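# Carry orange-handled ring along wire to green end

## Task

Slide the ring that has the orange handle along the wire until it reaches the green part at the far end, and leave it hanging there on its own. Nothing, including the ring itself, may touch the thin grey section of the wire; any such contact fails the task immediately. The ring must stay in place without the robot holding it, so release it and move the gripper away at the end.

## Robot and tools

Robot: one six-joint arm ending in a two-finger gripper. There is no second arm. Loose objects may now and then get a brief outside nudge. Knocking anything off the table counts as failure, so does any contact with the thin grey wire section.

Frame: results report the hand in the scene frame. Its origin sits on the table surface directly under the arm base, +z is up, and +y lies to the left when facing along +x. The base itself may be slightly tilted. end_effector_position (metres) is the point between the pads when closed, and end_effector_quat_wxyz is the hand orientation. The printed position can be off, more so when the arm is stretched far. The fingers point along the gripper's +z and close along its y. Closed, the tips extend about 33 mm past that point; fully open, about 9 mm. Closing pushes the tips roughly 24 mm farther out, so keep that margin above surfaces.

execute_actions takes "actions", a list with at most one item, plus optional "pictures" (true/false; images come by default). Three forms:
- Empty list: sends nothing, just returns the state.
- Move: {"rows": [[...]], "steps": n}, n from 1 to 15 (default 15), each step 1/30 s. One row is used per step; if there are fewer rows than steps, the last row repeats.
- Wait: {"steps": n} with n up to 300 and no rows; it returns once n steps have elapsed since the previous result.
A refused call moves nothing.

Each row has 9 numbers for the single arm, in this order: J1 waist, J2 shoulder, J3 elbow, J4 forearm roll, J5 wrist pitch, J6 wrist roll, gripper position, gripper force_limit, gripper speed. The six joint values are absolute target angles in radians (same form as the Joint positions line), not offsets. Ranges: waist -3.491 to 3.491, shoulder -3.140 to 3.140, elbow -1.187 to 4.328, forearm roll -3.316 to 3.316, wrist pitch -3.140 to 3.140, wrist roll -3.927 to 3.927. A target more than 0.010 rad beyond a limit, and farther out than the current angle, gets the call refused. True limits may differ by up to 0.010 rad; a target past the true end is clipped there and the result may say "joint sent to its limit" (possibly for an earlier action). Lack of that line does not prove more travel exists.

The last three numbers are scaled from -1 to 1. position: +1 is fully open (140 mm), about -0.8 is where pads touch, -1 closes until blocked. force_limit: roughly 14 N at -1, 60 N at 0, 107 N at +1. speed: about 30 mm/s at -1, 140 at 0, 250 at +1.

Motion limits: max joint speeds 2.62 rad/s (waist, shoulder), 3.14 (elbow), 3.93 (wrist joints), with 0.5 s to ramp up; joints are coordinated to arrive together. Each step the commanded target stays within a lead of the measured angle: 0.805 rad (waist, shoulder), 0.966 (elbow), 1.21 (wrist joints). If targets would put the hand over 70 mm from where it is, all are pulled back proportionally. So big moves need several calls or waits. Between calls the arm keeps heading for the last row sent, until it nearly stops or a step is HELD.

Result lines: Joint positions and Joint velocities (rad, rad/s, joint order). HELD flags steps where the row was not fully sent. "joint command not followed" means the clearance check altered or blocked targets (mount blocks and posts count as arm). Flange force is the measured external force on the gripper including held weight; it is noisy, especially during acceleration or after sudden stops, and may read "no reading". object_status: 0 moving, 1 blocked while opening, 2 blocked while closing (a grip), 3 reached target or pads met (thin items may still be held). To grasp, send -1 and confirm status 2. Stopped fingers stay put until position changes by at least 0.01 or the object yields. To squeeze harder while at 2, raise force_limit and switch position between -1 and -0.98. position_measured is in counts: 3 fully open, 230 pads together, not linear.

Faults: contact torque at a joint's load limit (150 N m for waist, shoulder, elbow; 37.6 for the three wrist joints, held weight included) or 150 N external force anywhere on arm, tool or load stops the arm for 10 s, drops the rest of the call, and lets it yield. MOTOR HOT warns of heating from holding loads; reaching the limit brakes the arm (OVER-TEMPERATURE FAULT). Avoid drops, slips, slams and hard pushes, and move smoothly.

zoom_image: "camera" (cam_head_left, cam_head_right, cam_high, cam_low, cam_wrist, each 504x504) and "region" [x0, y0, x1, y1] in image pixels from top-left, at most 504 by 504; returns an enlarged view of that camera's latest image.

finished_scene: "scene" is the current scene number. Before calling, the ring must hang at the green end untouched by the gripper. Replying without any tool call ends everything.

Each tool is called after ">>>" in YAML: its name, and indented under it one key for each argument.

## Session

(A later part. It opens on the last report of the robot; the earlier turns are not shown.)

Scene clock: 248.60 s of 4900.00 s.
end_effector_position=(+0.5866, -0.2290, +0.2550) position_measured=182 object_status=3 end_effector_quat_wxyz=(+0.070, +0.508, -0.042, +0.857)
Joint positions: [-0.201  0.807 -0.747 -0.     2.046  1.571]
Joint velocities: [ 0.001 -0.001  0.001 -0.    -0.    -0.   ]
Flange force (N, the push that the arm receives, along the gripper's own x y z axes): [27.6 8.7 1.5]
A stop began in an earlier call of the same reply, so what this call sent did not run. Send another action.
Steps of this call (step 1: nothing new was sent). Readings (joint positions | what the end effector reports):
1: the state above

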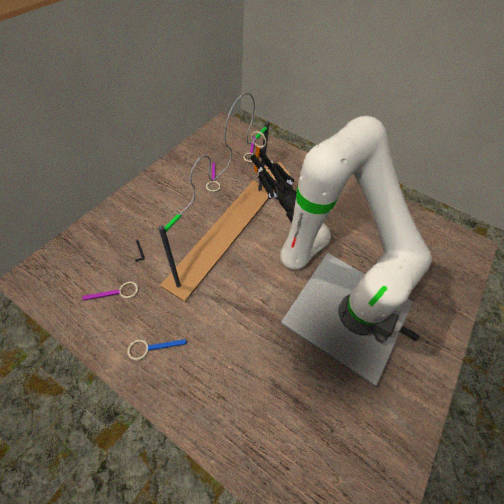

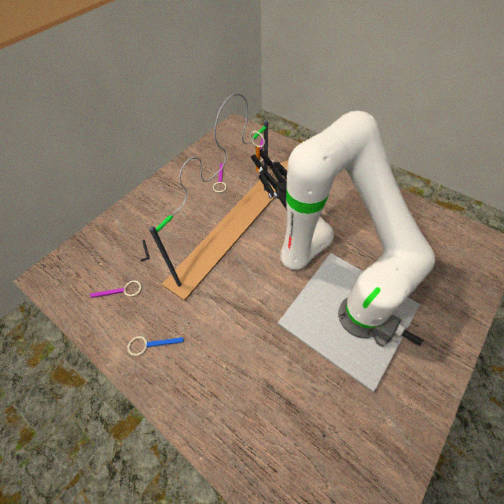

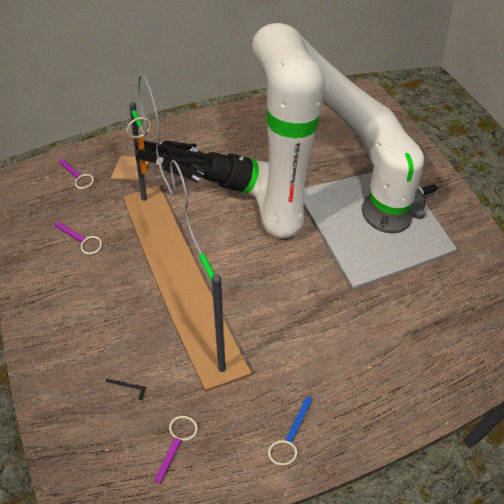

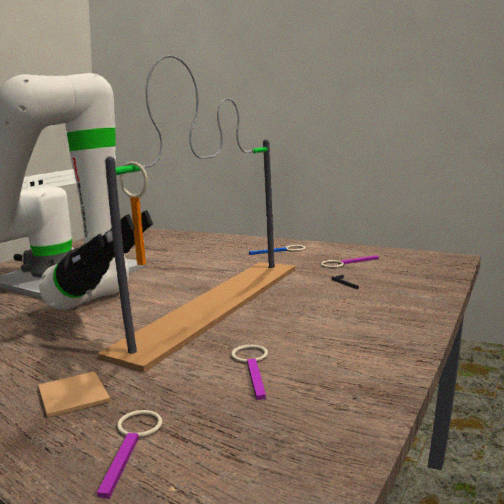

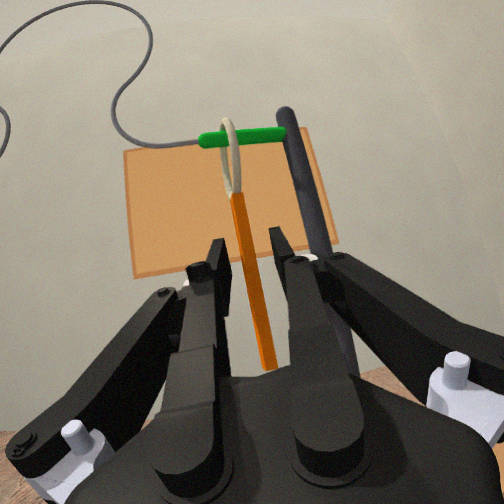

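>>> execute_actions:
  actions:
    - {"rows": [[-0.2012,0.7825,-0.7548,0.0,2.0223,1.5708,-0.42,0.0,0.0]], "steps": 10}
  pictures: false

>>> execute_actions:
  actions:
    - {"rows": [[-0.2012,0.7825,-0.7548,0.0,2.0223,1.5708,-1.0,0.0,-1.0]], "steps": 15}
  pictures: false

>>> execute_actions:
  actions:
    - {"steps": 20}

>>> zoom_image:
  camera: "cam_high"
  region: [110, 90, 210, 190]

>>> zoom_image:
  camera: "cam_wrist"
  region: [150, 80, 318, 248]

>>> zoom_image:
  camera: "cam_low"
  region: [80, 140, 220, 280]

Scene clock: 256.00 s of 4900.00 s.
end_effector_position=(+0.5877, -0.2291, +0.2599) position_measured=182 object_status=3 end_effector_quat_wxyz=(+0.070, +0.512, -0.042, +0.855)
Joint positions: [-0.201  0.783 -0.755 -0.     2.022  1.571]
Joint velocities: [ 0.001  0.001  0.     0.001 -0.     0.   ]
Flange force (N, the push that the arm receives, along the gripper's own x y z axes): [-0.6 4.3 -4.0]
Steps of this call (steps 1 to 90: nothing new was sent; then 4.07 s passed at rest; steps 91 to 100: all 10 steps of this action). Readings (joint positions | what the end effector reports):
91: [-0.201 0.806 -0.747 -0.000 2.045 1.571] | position_measured=182 object_status=3
92: [-0.201 0.802 -0.748 -0.000 2.041 1.571] | position_measured=182 object_status=3
94: [-0.201 0.786 -0.754 -0.000 2.026 1.571] | position_measured=182 object_status=3
98: [-0.201 0.783 -0.755 -0.000 2.022 1.571] | position_measured=182 object_status=3
100: the state above

Scene clock: 256.50 s of 4900.00 s.
end_effector_position=(+0.5877, -0.2291, +0.2599) position_measured=204 object_status=0 end_effector_quat_wxyz=(+0.070, +0.512, -0.042, +0.855)
Joint positions: [-0.201  0.783 -0.755  0.     2.022  1.571]
Joint velocities: [ 0.001 -0.     0.    -0.001  0.     0.   ]
Flange force (N, the push that the arm receives, along the gripper's own x y z axes): [0.6 4.0 -3.5]
Steps of this call (steps 1 to 15: all 15 steps of this action). Readings (joint positions | what the end effector reports):
1: [-0.201 0.783 -0.755 -0.000 2.022 1.571] | position_measured=182 object_status=0
2: [-0.201 0.783 -0.755 -0.000 2.022 1.571] | position_measured=183 object_status=0
4: [-0.201 0.783 -0.755 -0.000 2.022 1.571] | position_measured=186 object_status=0
8: [-0.201 0.783 -0.755 0.000 2.022 1.571] | position_measured=193 object_status=0
15: the state above

Scene clock: 257.17 s of 4900.00 s.
end_effector_position=(+0.5877, -0.2291, +0.2599) position_measured=222 object_status=2 end_effector_quat_wxyz=(+0.070, +0.512, -0.042, +0.855)
Joint positions: [-0.201  0.782 -0.755  0.     2.022  1.571]
Joint velocities: [-0.001  0.001  0.    -0.002 -0.     0.   ]
Flange force (N, the push that the arm receives, along the gripper's own x y z axes): [0.8 3.9 -5.8]
Steps of this call (steps 1 to 15: the robot went on to your last target; steps 16 to 20: nothing new was sent). Readings (joint positions | what the end effector reports):
1: [-0.201 0.783 -0.755 0.000 2.022 1.571] | position_measured=206 object_status=0
2: [-0.201 0.783 -0.755 0.000 2.022 1.571] | position_measured=207 object_status=0
4: [-0.201 0.783 -0.755 0.000 2.022 1.571] | position_measured=211 object_status=0
8: [-0.201 0.782 -0.755 0.000 2.022 1.571] | position_measured=217 object_status=0
20: the state above
The arm was judged still, so your last target was given up. Only a new action makes it travel on or press farther. Fingers that are still opening or closing keep moving.

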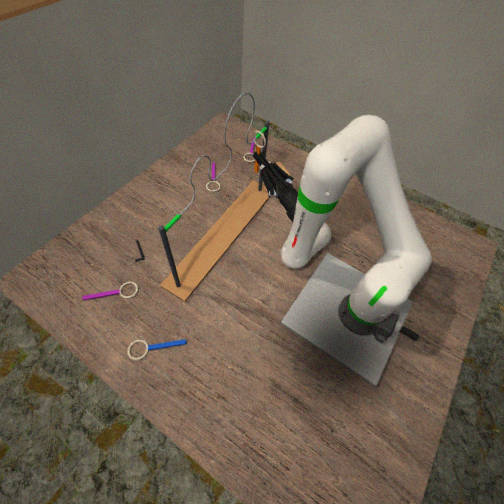

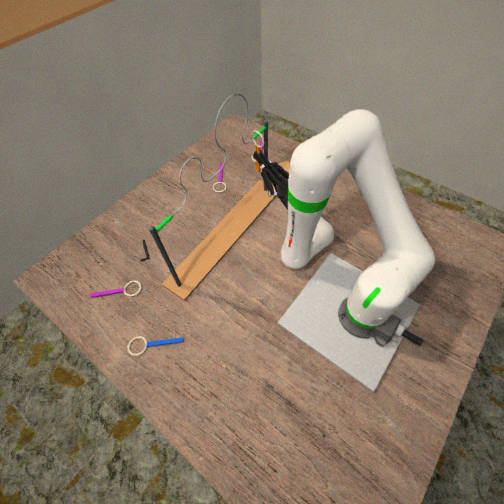

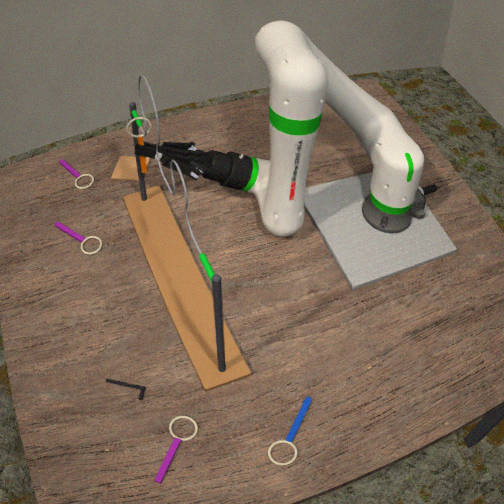

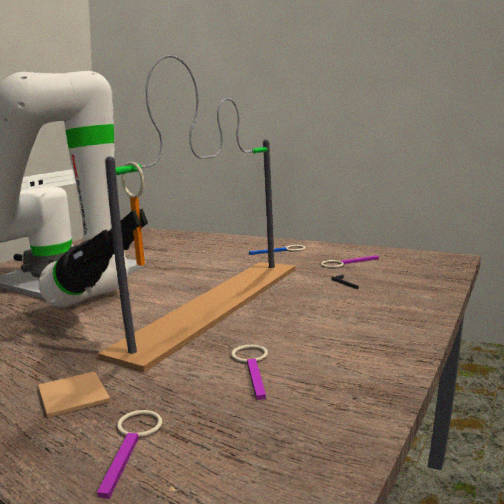

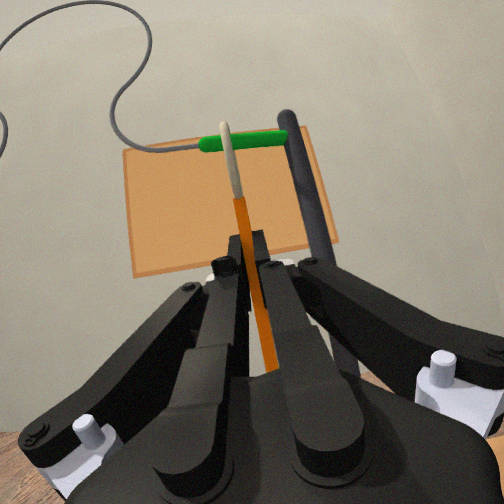

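Region (110, 90, 210, 190) of cam_high's 504x504 image, scaled by 5.040, with more detail than that image has.

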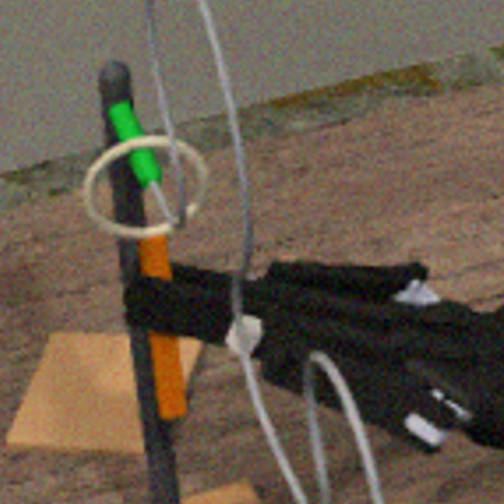

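Region (150, 80, 318, 248) of cam_wrist's 504x504 image, scaled by 3.000, with more detail than that image has.

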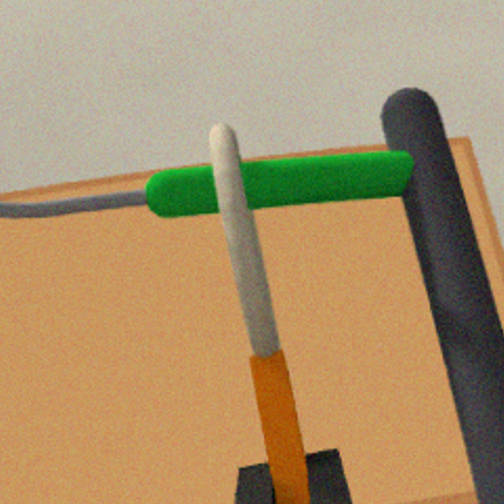

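Region (80, 140, 220, 280) of cam_low's 504x504 image, scaled by 3.600, with more detail than that image has.

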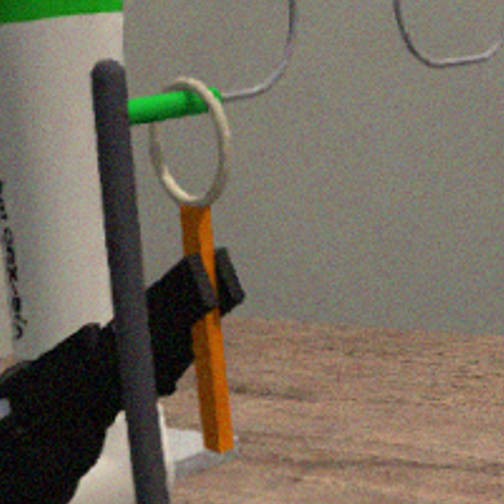

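>>> execute_actions:
  actions:
    - {"rows": [[-0.2012,0.7182,-0.7755,0.0,1.9787,1.5708,-1.0,0.0,-1.0]], "steps": 10}
  pictures: false

>>> execute_actions:
  actions:
    - {"rows": [[-0.2012,0.4436,-0.9260,0.0,1.6596,1.5708,-1.0,0.0,-1.0]], "steps": 15}
  pictures: false

>>> execute_actions:
  actions:
    - {"rows": [[-0.2012,0.0987,-1.0022,0.0,1.1959,1.5708,-1.0,0.0,-1.0]], "steps": 15}
  pictures: false

>>> execute_actions:
  actions:
    - {"rows": [[-0.2012,-0.2163,-0.9769,0.0,0.6607,1.5708,-1.0,0.0,-1.0]], "steps": 15}
  pictures: false

>>> execute_actions:
  actions:
    - {"steps": 10}

>>> zoom_image:
  camera: "cam_high"
  region: [100, 70, 200, 170]

>>> zoom_image:
  camera: "cam_wrist"
  region: [150, 80, 318, 248]

>>> zoom_image:
  camera: "cam_low"
  region: [80, 120, 180, 220]

Scene clock: 297.30 s of 4900.00 s.
end_effector_position=(+0.5870, -0.2290, +0.2790) position_measured=222 object_status=2 end_effector_quat_wxyz=(+0.070, +0.512, -0.042, +0.855)
Joint positions: [-0.201  0.718 -0.775  0.     1.979  1.571]
Joint velocities: [ 0.    -0.001 -0.    -0.001 -0.    -0.   ]
Flange force (N, the push that the arm receives, along the gripper's own x y z axes): [-1.0 5.1 -4.1]
Steps of this call (steps 1 to 90: nothing new was sent; then 36.80 s passed at rest; steps 91 to 100: all 10 steps of this action). Readings (joint positions | what the end effector reports):
91: [-0.201 0.782 -0.755 0.000 2.022 1.571] | position_measured=222 object_status=2
92: [-0.201 0.777 -0.756 0.000 2.019 1.571] | position_measured=222 object_status=2
94: [-0.201 0.751 -0.765 0.000 2.001 1.571] | position_measured=222 object_status=2
98: [-0.201 0.718 -0.775 0.000 1.979 1.571] | position_measured=222 object_status=2
100: the state above

Scene clock: 297.80 s of 4900.00 s.
end_effector_position=(+0.5724, -0.2266, +0.2836) position_measured=222 object_status=2 end_effector_quat_wxyz=(+0.066, +0.592, -0.049, +0.802)
Joint positions: [-0.201  0.444 -0.926  0.     1.66   1.571]
Joint velocities: [ 0.001 -0.006 -0.003 -0.    -0.014 -0.   ]
Flange force (N, the push that the arm receives, along the gripper's own x y z axes): [14.7 4.5 -5.6]
Steps of this call (steps 1 to 15: all 15 steps of this action). Readings (joint positions | what the end effector reports):
1: [-0.201 0.718 -0.776 0.000 1.978 1.571] | position_measured=222 object_status=2
2: [-0.201 0.713 -0.778 0.000 1.972 1.571] | position_measured=222 object_status=2
4: [-0.201 0.687 -0.793 0.000 1.941 1.571] | position_measured=222 object_status=2
8: [-0.201 0.565 -0.859 0.000 1.801 1.571] | position_measured=222 object_status=2
15: the state above

Scene clock: 298.30 s of 4900.00 s.
end_effector_position=(+0.5593, -0.2245, +0.2911) position_measured=222 object_status=2 end_effector_quat_wxyz=(+0.061, +0.667, -0.055, +0.741)
Joint positions: [-0.201  0.103 -1.001  0.     1.202  1.571]
Joint velocities: [ 0.002 -0.195 -0.043 -0.    -0.26  -0.   ]
Flange force (N, the push that the arm receives, along the gripper's own x y z axes): [30.8 3.2 -15.2]
Steps of this call (steps 1 to 15: all 15 steps of this action). Readings (joint positions | what the end effector reports):
1: [-0.201 0.443 -0.926 0.000 1.659 1.571] | position_measured=222 object_status=2
2: [-0.201 0.438 -0.927 0.000 1.652 1.571] | position_measured=222 object_status=2
4: [-0.201 0.412 -0.933 0.000 1.617 1.571] | position_measured=222 object_status=2
8: [-0.201 0.289 -0.960 0.000 1.451 1.571] | position_measured=222 object_status=2
15: the state above

Scene clock: 298.80 s of 4900.00 s.
end_effector_position=(+0.5477, -0.2225, +0.3010) position_measured=222 object_status=2 end_effector_quat_wxyz=(+0.055, +0.736, -0.061, +0.673)
Joint positions: [-0.201 -0.213 -0.977  0.     0.667  1.571]
Joint velocities: [-0.    -0.158  0.008  0.001 -0.27  -0.   ]
Flange force (N, the push that the arm receives, along the gripper's own x y z axes): no reading
Steps of this call (steps 1 to 15: all 15 steps of this action). Readings (joint positions | what the end effector reports):
1: [-0.201 0.098 -1.002 0.000 1.195 1.571] | position_measured=222 object_status=2
2: [-0.201 0.092 -1.001 0.000 1.185 1.571] | position_measured=222 object_status=2
4: [-0.201 0.064 -0.998 0.000 1.138 1.571] | position_measured=222 object_status=2
8: [-0.201 -0.054 -0.987 0.000 0.942 1.571] | position_measured=222 object_status=2
15: the state above

Scene clock: 299.13 s of 4900.00 s.
end_effector_position=(+0.5473, -0.2225, +0.3008) position_measured=222 object_status=2 end_effector_quat_wxyz=(+0.055, +0.736, -0.061, +0.672)
Joint positions: [-0.201 -0.216 -0.977  0.     0.661  1.571]
Joint velocities: [-0.001 -0.     0.    -0.    -0.     0.   ]
Flange force (N, the push that the arm receives, along the gripper's own x y z axes): no reading
Steps of this call (steps 1 to 10: the robot went on to your last target). Readings (joint positions | what the end effector reports):
1: [-0.201 -0.216 -0.977 0.000 0.662 1.571] | position_measured=222 object_status=2
2: [-0.201 -0.216 -0.977 0.000 0.661 1.571] | position_measured=222 object_status=2
4: [-0.201 -0.216 -0.977 0.000 0.661 1.571] | position_measured=222 object_status=2
8: [-0.201 -0.216 -0.977 0.000 0.661 1.571] | position_measured=222 object_status=2
10: the state above

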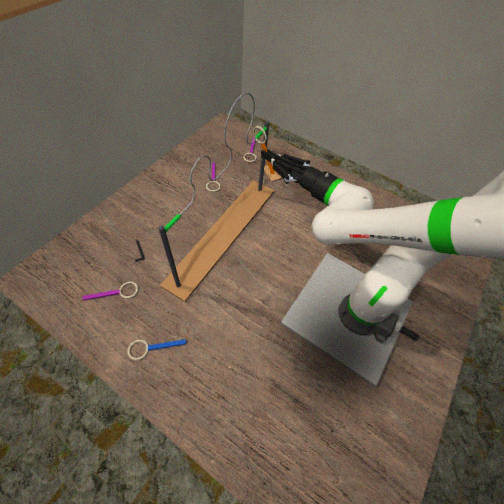

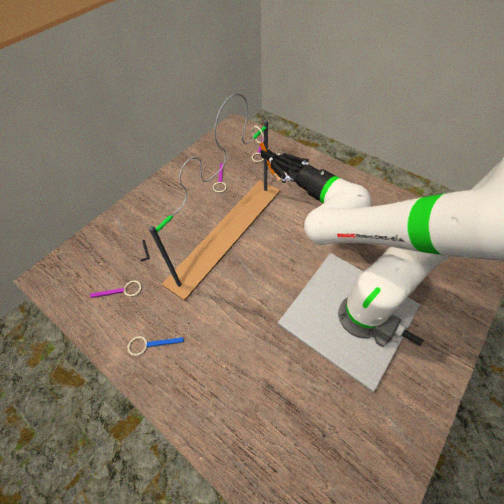

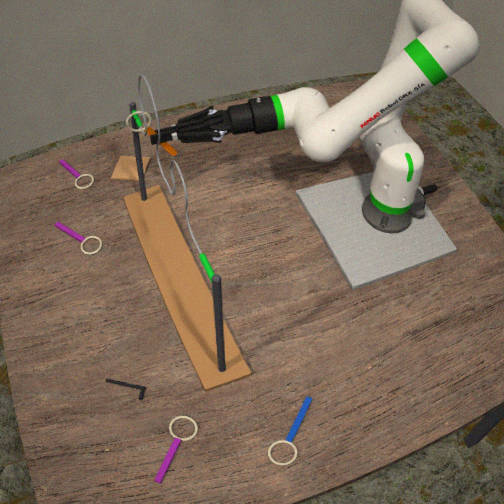

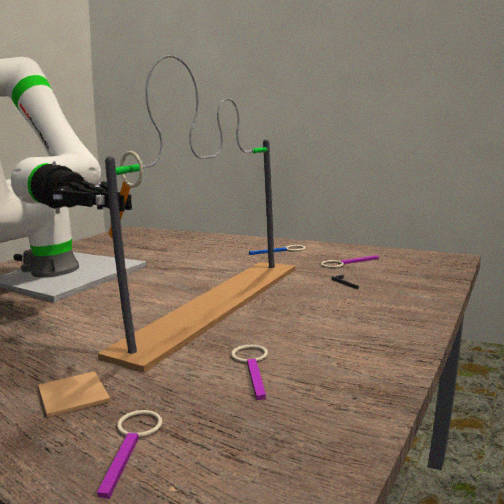

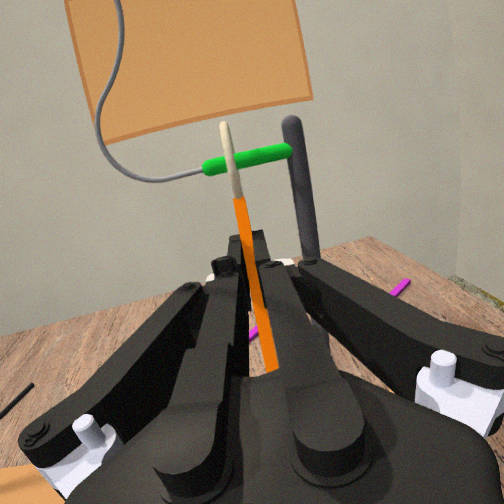

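Region (100, 70, 200, 170) of cam_high's 504x504 image, scaled by 5.040, with more detail than that image has.

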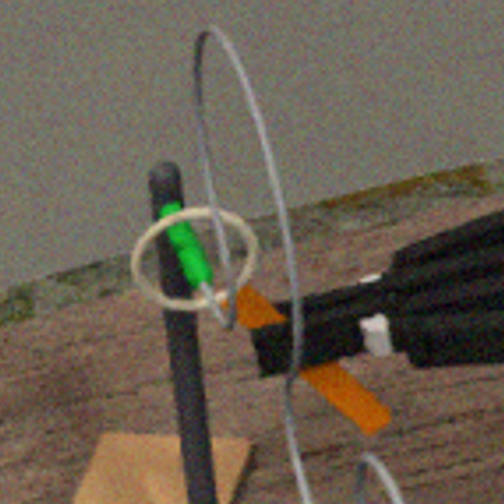

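Region (150, 80, 318, 248) of cam_wrist's 504x504 image, scaled by 3.000, with more detail than that image has.

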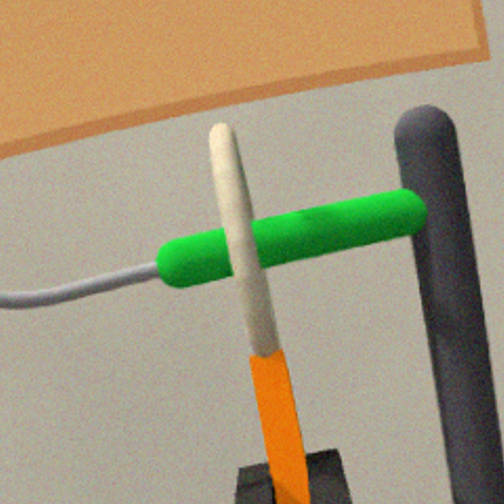

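Region (80, 120, 180, 220) of cam_low's 504x504 image, scaled by 5.040, with more detail than that image has.

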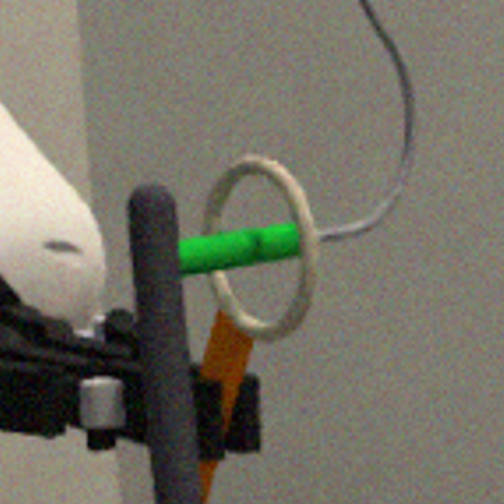

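>>> execute_actions:
  actions:
    - {"rows": [[-0.1276,-0.2826,-1.0220,0.0,0.6395,1.5708,-1.0,0.0,-1.0]], "steps": 10}
  pictures: false

>>> execute_actions:
  actions:
    - {"rows": [[-0.0372,-0.3843,-1.0331,0.0,0.5488,0.9948,-1.0,0.0,-1.0]], "steps": 15}
  pictures: false

>>> execute_actions:
  actions:
    - {"rows": [[0.0254,-0.5230,-0.9846,0.0,0.3616,0.4189,-1.0,0.0,-1.0]], "steps": 15}
  pictures: false

>>> execute_actions:
  actions:
    - {"steps": 8}

>>> zoom_image:
  camera: "cam_high"
  region: [100, 70, 200, 170]

>>> zoom_image:
  camera: "cam_wrist"
  region: [150, 80, 318, 248]

Scene clock: 353.43 s of 4900.00 s.
end_effector_position=(+0.5422, -0.1797, +0.3008) position_measured=222 object_status=2 end_effector_quat_wxyz=(+0.031, +0.738, -0.033, +0.673)
Joint positions: [-0.128 -0.283 -1.022 -0.     0.64   1.571]
Joint velocities: [ 0.001  0.001 -0.     0.001 -0.    -0.   ]
Flange force (N, the push that the arm receives, along the gripper's own x y z axes): no reading
Steps of this call (steps 1 to 15: the robot went on to your last target; steps 16 to 90: nothing new was sent; then 50.97 s passed at rest; steps 91 to 100: all 10 steps of this action). Readings (joint positions | what the end effector reports):
91: [-0.201 -0.217 -0.977 -0.000 0.660 1.571] | position_measured=222 object_status=2
92: [-0.196 -0.221 -0.980 -0.000 0.659 1.571] | position_measured=222 object_status=2
94: [-0.170 -0.245 -0.996 -0.000 0.652 1.571] | position_measured=222 object_status=2
98: [-0.128 -0.282 -1.022 -0.000 0.640 1.571] | position_measured=222 object_status=2
100: the state above

Scene clock: 353.93 s of 4900.00 s.
end_effector_position=(+0.5417, -0.1313, +0.3165) position_measured=222 object_status=2 end_effector_quat_wxyz=(-0.184, +0.710, -0.204, +0.648)
Joint positions: [-0.04  -0.381 -1.033 -0.     0.552  1.013]
Joint velocities: [ 0.082 -0.091 -0.009 -0.001 -0.08  -0.508]
Flange force (N, the push that the arm receives, along the gripper's own x y z axes): no reading
Steps of this call (steps 1 to 15: all 15 steps of this action). Readings (joint positions | what the end effector reports):
1: [-0.128 -0.283 -1.022 -0.000 0.639 1.570] | position_measured=222 object_status=2
2: [-0.126 -0.284 -1.022 -0.000 0.638 1.563] | position_measured=222 object_status=2
4: [-0.120 -0.291 -1.023 -0.000 0.632 1.523] | position_measured=222 object_status=2
8: [-0.091 -0.324 -1.026 -0.000 0.603 1.338] | position_measured=222 object_status=2
15: the state above

Scene clock: 354.43 s of 4900.00 s.
end_effector_position=(+0.5397, -0.0963, +0.3599) position_measured=222 object_status=2 end_effector_quat_wxyz=(-0.382, +0.633, -0.381, +0.555)
Joint positions: [ 0.025 -0.522 -0.985 -0.     0.364  0.425]
Joint velocities: [ 0.026 -0.066  0.027  0.001 -0.094 -0.26 ]
Flange force (N, the push that the arm receives, along the gripper's own x y z axes): no reading
Steps of this call (steps 1 to 15: all 15 steps of this action). Readings (joint positions | what the end effector reports):
1: [-0.038 -0.384 -1.033 -0.000 0.549 0.999] | position_measured=222 object_status=2
2: [-0.035 -0.387 -1.033 -0.000 0.545 0.981] | position_measured=222 object_status=2
4: [-0.028 -0.401 -1.029 -0.000 0.529 0.921] | position_measured=222 object_status=2
8: [-0.003 -0.453 -1.013 -0.000 0.462 0.698] | position_measured=222 object_status=2
15: the state above

Scene clock: 354.70 s of 4900.00 s.
end_effector_position=(+0.5396, -0.0960, +0.3603) position_measured=222 object_status=2 end_effector_quat_wxyz=(-0.384, +0.632, -0.383, +0.554)
Joint positions: [ 0.025 -0.523 -0.985 -0.     0.362  0.419]
Joint velocities: [ 0.001 -0.001  0.    -0.001  0.    -0.   ]
Flange force (N, the push that the arm receives, along the gripper's own x y z axes): no reading
Steps of this call (steps 1 to 8: the robot went on to your last target). Readings (joint positions | what the end effector reports):
1: [0.025 -0.523 -0.985 -0.000 0.362 0.420] | position_measured=222 object_status=2
2: [0.025 -0.523 -0.985 -0.000 0.362 0.419] | position_measured=222 object_status=2
4: [0.025 -0.523 -0.985 -0.000 0.362 0.419] | position_measured=222 object_status=2
8: the state above

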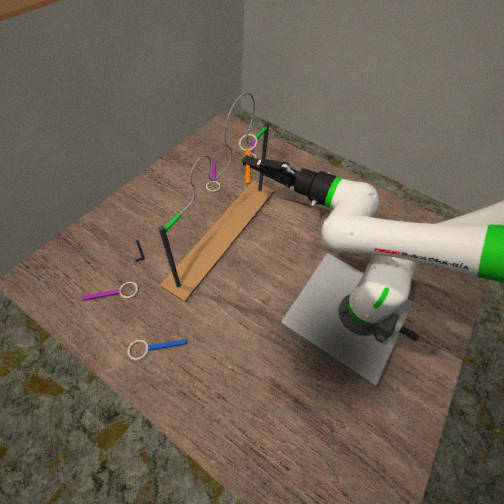

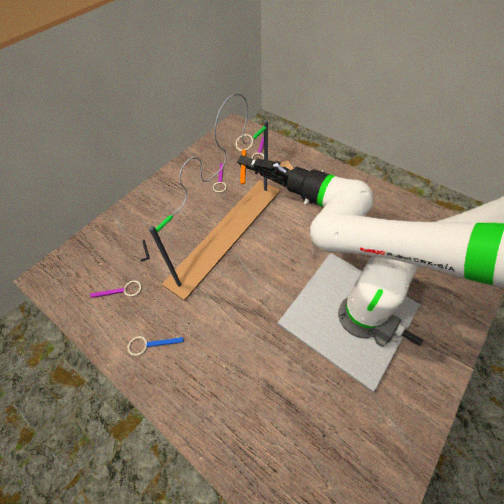

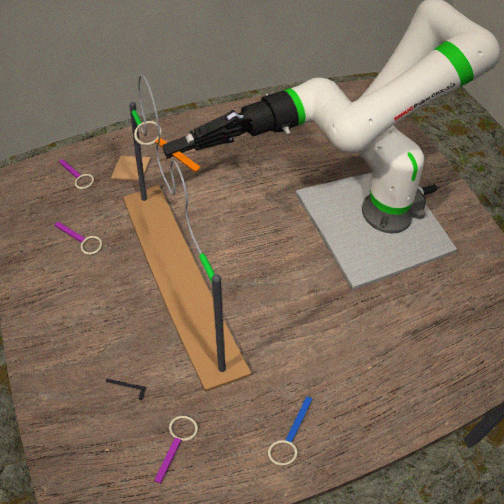

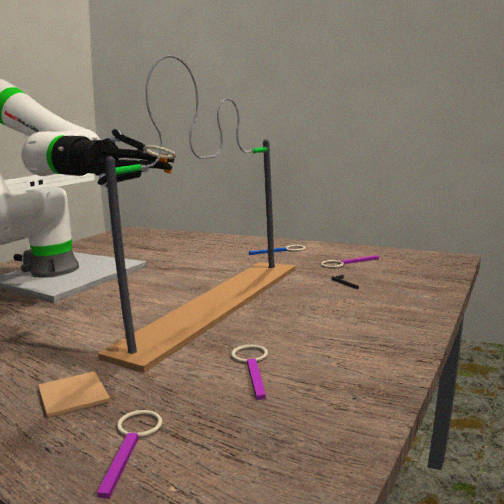

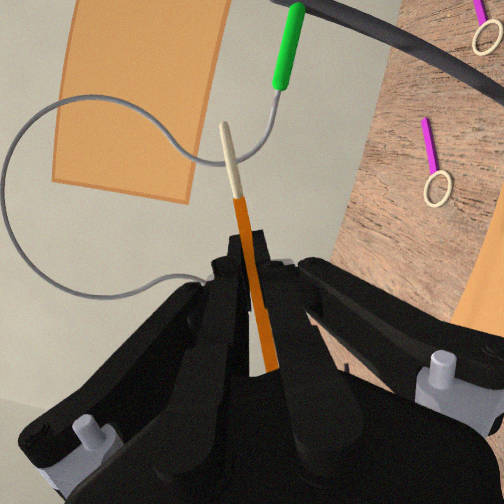

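Region (100, 70, 200, 170) of cam_high's 504x504 image, scaled by 5.040, with more detail than that image has.

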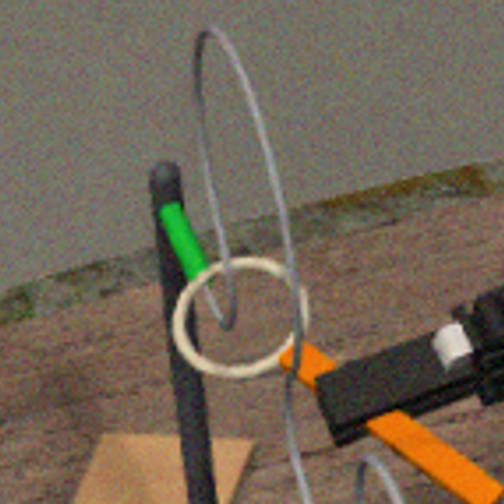

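Region (150, 80, 318, 248) of cam_wrist's 504x504 image, scaled by 3.000, with more detail than that image has.

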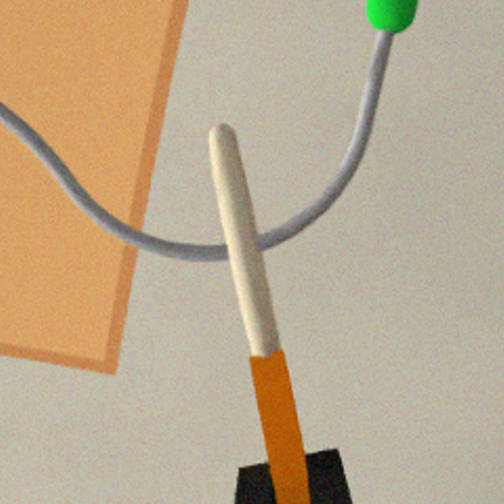

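>>> execute_actions:
  actions:
    - {"rows": [[0.0383,-0.6025,-0.8789,0.0,0.1764,-0.1571,-1.0,0.0,-1.0]], "steps": 15}
  pictures: false

>>> execute_actions:
  actions:
    - {"rows": [[-0.0001,-0.6060,-0.7638,0.0,0.0578,-0.6458,-1.0,0.0,-1.0]], "steps": 15}

>>> zoom_image:
  camera: "cam_wrist"
  region: [150, 80, 318, 248]

>>> execute_actions:
  actions:
    - {"rows": [[-0.0185,-0.6135,-0.7208,0.0,0.0073,0.0,-1.0,0.0,-1.0]], "steps": 15}
  pictures: false

>>> execute_actions:
  actions:
    - {"steps": 8}

>>> zoom_image:
  camera: "cam_high"
  region: [100, 50, 200, 150]

>>> zoom_image:
  camera: "cam_wrist"
  region: [150, 80, 318, 248]

Scene clock: 362.70 s of 4900.00 s.
end_effector_position=(+0.5416, -0.0891, +0.4154) position_measured=222 object_status=2 end_effector_quat_wxyz=(+0.524, -0.506, +0.539, -0.423)
Joint positions: [ 0.038 -0.6   -0.882  0.     0.182 -0.139]
Joint velocities: [ 0.012 -0.071  0.093 -0.001 -0.163 -0.508]
Flange force (N, the push that the arm receives, along the gripper's own x y z axes): no reading
Steps of this call (steps 1 to 15: the robot went on to your last target; steps 16 to 90: nothing new was sent; then 4.50 s passed at rest; steps 91 to 105: all 15 steps of this action). Readings (joint positions | what the end effector reports):
91: [0.025 -0.523 -0.984 0.000 0.361 0.418] | position_measured=222 object_status=2
92: [0.026 -0.524 -0.983 0.000 0.359 0.411] | position_measured=222 object_status=2
94: [0.026 -0.530 -0.976 0.000 0.346 0.371] | position_measured=222 object_status=2
98: [0.031 -0.555 -0.942 0.000 0.287 0.187] | position_measured=222 object_status=2
105: the state above

Scene clock: 363.20 s of 4900.00 s.
end_effector_position=(+0.5471, -0.1093, +0.4661) position_measured=222 object_status=2 end_effector_quat_wxyz=(+0.608, -0.343, +0.655, -0.290)
Joint positions: [-0.    -0.606 -0.764  0.     0.058 -0.645]
Joint velocities: [-0.001 -0.001  0.005 -0.001 -0.008 -0.028]
Flange force (N, the push that the arm receives, along the gripper's own x y z axes): no reading
Steps of this call (steps 1 to 15: all 15 steps of this action). Readings (joint positions | what the end effector reports):
1: [0.038 -0.602 -0.880 0.000 0.178 -0.153] | position_measured=222 object_status=2
2: [0.038 -0.603 -0.876 0.000 0.173 -0.171] | position_measured=222 object_status=2
4: [0.034 -0.604 -0.863 0.000 0.157 -0.230] | position_measured=222 object_status=2
8: [0.017 -0.606 -0.813 0.000 0.104 -0.446] | position_measured=222 object_status=2
15: the state above

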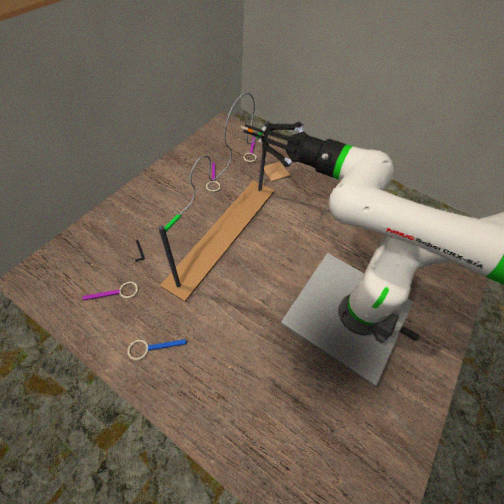

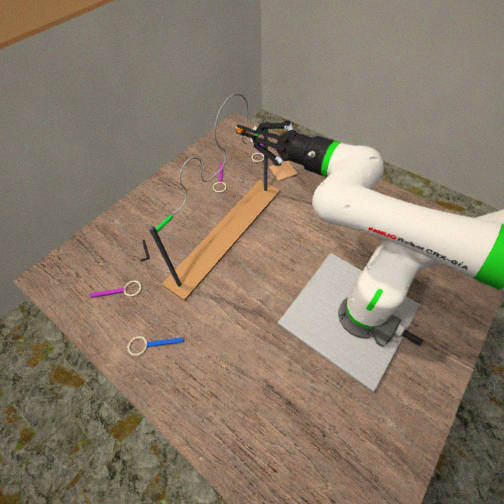

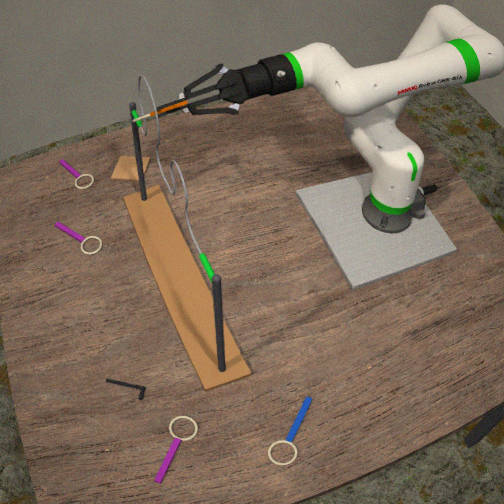

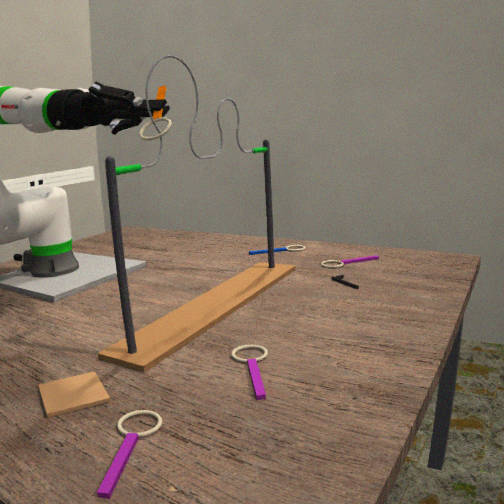

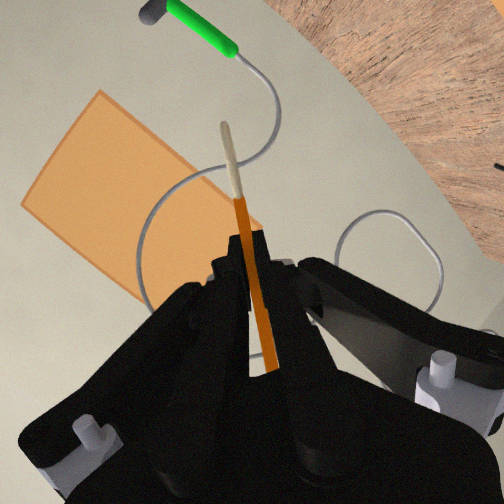

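Region (150, 80, 318, 248) of cam_wrist's 504x504 image, scaled by 3.000, with more detail than that image has.

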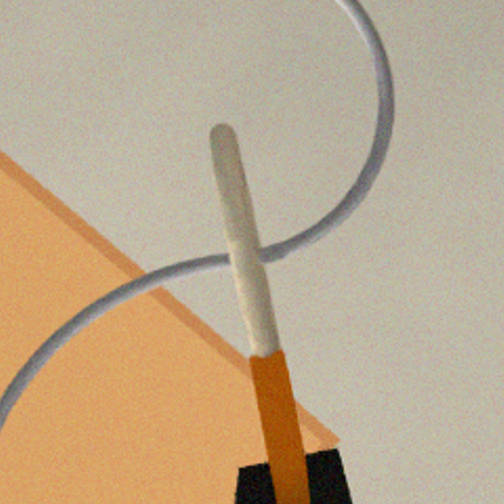

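Scene clock: 363.70 s of 4900.00 s.
end_effector_position=(+0.5453, -0.1188, +0.4847) position_measured=222 object_status=2 end_effector_quat_wxyz=(+0.490, -0.518, +0.527, -0.463)
Joint positions: [-0.017 -0.613 -0.723  0.     0.01  -0.039]
Joint velocities: [-0.02  -0.008  0.051 -0.    -0.059  0.753]
Flange force (N, the push that the arm receives, along the gripper's own x y z axes): no reading
Steps of this call (steps 1 to 15: all 15 steps of this action). Readings (joint positions | what the end effector reports):
1: [-0.000 -0.606 -0.764 0.000 0.058 -0.645] | position_measured=222 object_status=2
2: [-0.000 -0.606 -0.763 0.000 0.057 -0.638] | position_measured=222 object_status=2
4: [-0.001 -0.607 -0.761 0.000 0.054 -0.598] | position_measured=222 object_status=2
8: [-0.007 -0.609 -0.748 0.000 0.040 -0.413] | position_measured=222 object_status=2
15: the state above

Scene clock: 363.97 s of 4900.00 s.
end_effector_position=(+0.5452, -0.1194, +0.4859) position_measured=222 object_status=2 end_effector_quat_wxyz=(-0.481, +0.528, -0.517, +0.472)
Joint positions: [-0.018 -0.613 -0.721  0.     0.007 -0.   ]
Joint velocities: [-0.002 -0.     0.    -0.    -0.     0.001]
Flange force (N, the push that the arm receives, along the gripper's own x y z axes): no reading
Steps of this call (steps 1 to 8: the robot went on to your last target). Readings (joint positions | what the end effector reports):
1: [-0.018 -0.613 -0.722 0.000 0.009 -0.018] | position_measured=222 object_status=2
2: [-0.018 -0.613 -0.721 0.000 0.008 -0.005] | position_measured=222 object_status=2
4: [-0.018 -0.613 -0.721 0.000 0.007 -0.000] | position_measured=222 object_status=2
8: the state above

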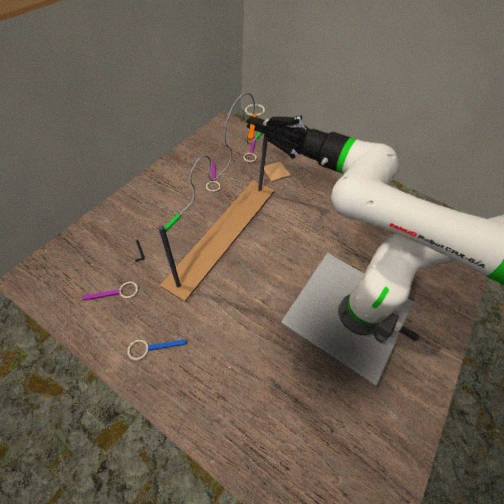

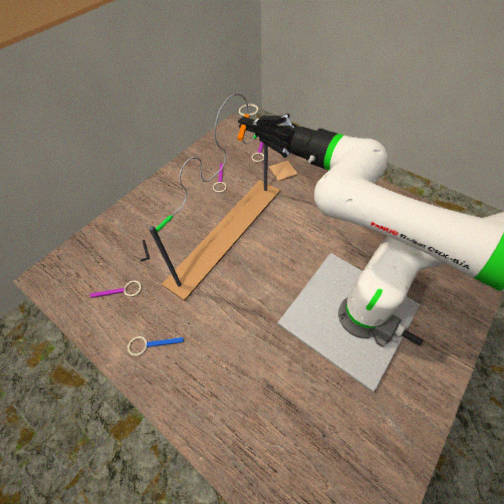

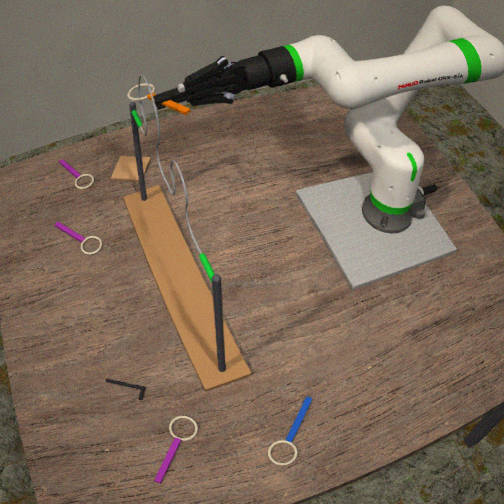

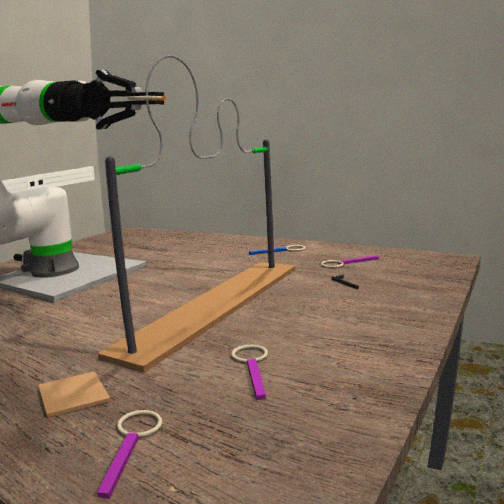

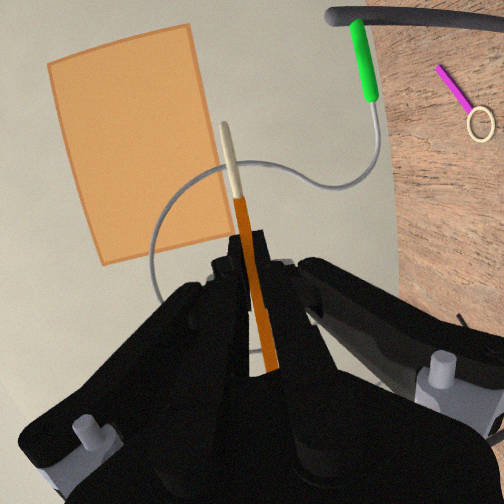

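Region (100, 50, 200, 150) of cam_high's 504x504 image, scaled by 5.040, with more detail than that image has.

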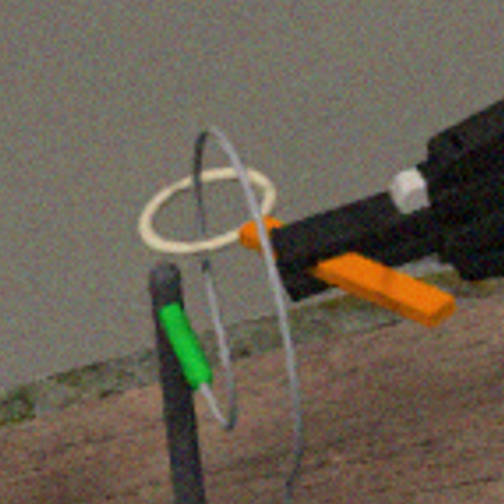

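Region (150, 80, 318, 248) of cam_wrist's 504x504 image, scaled by 3.000, with more detail than that image has.

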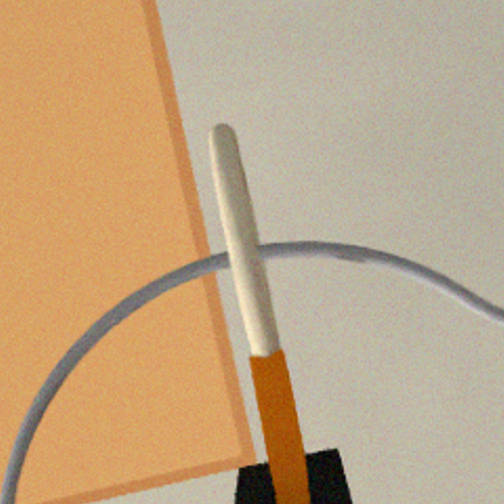

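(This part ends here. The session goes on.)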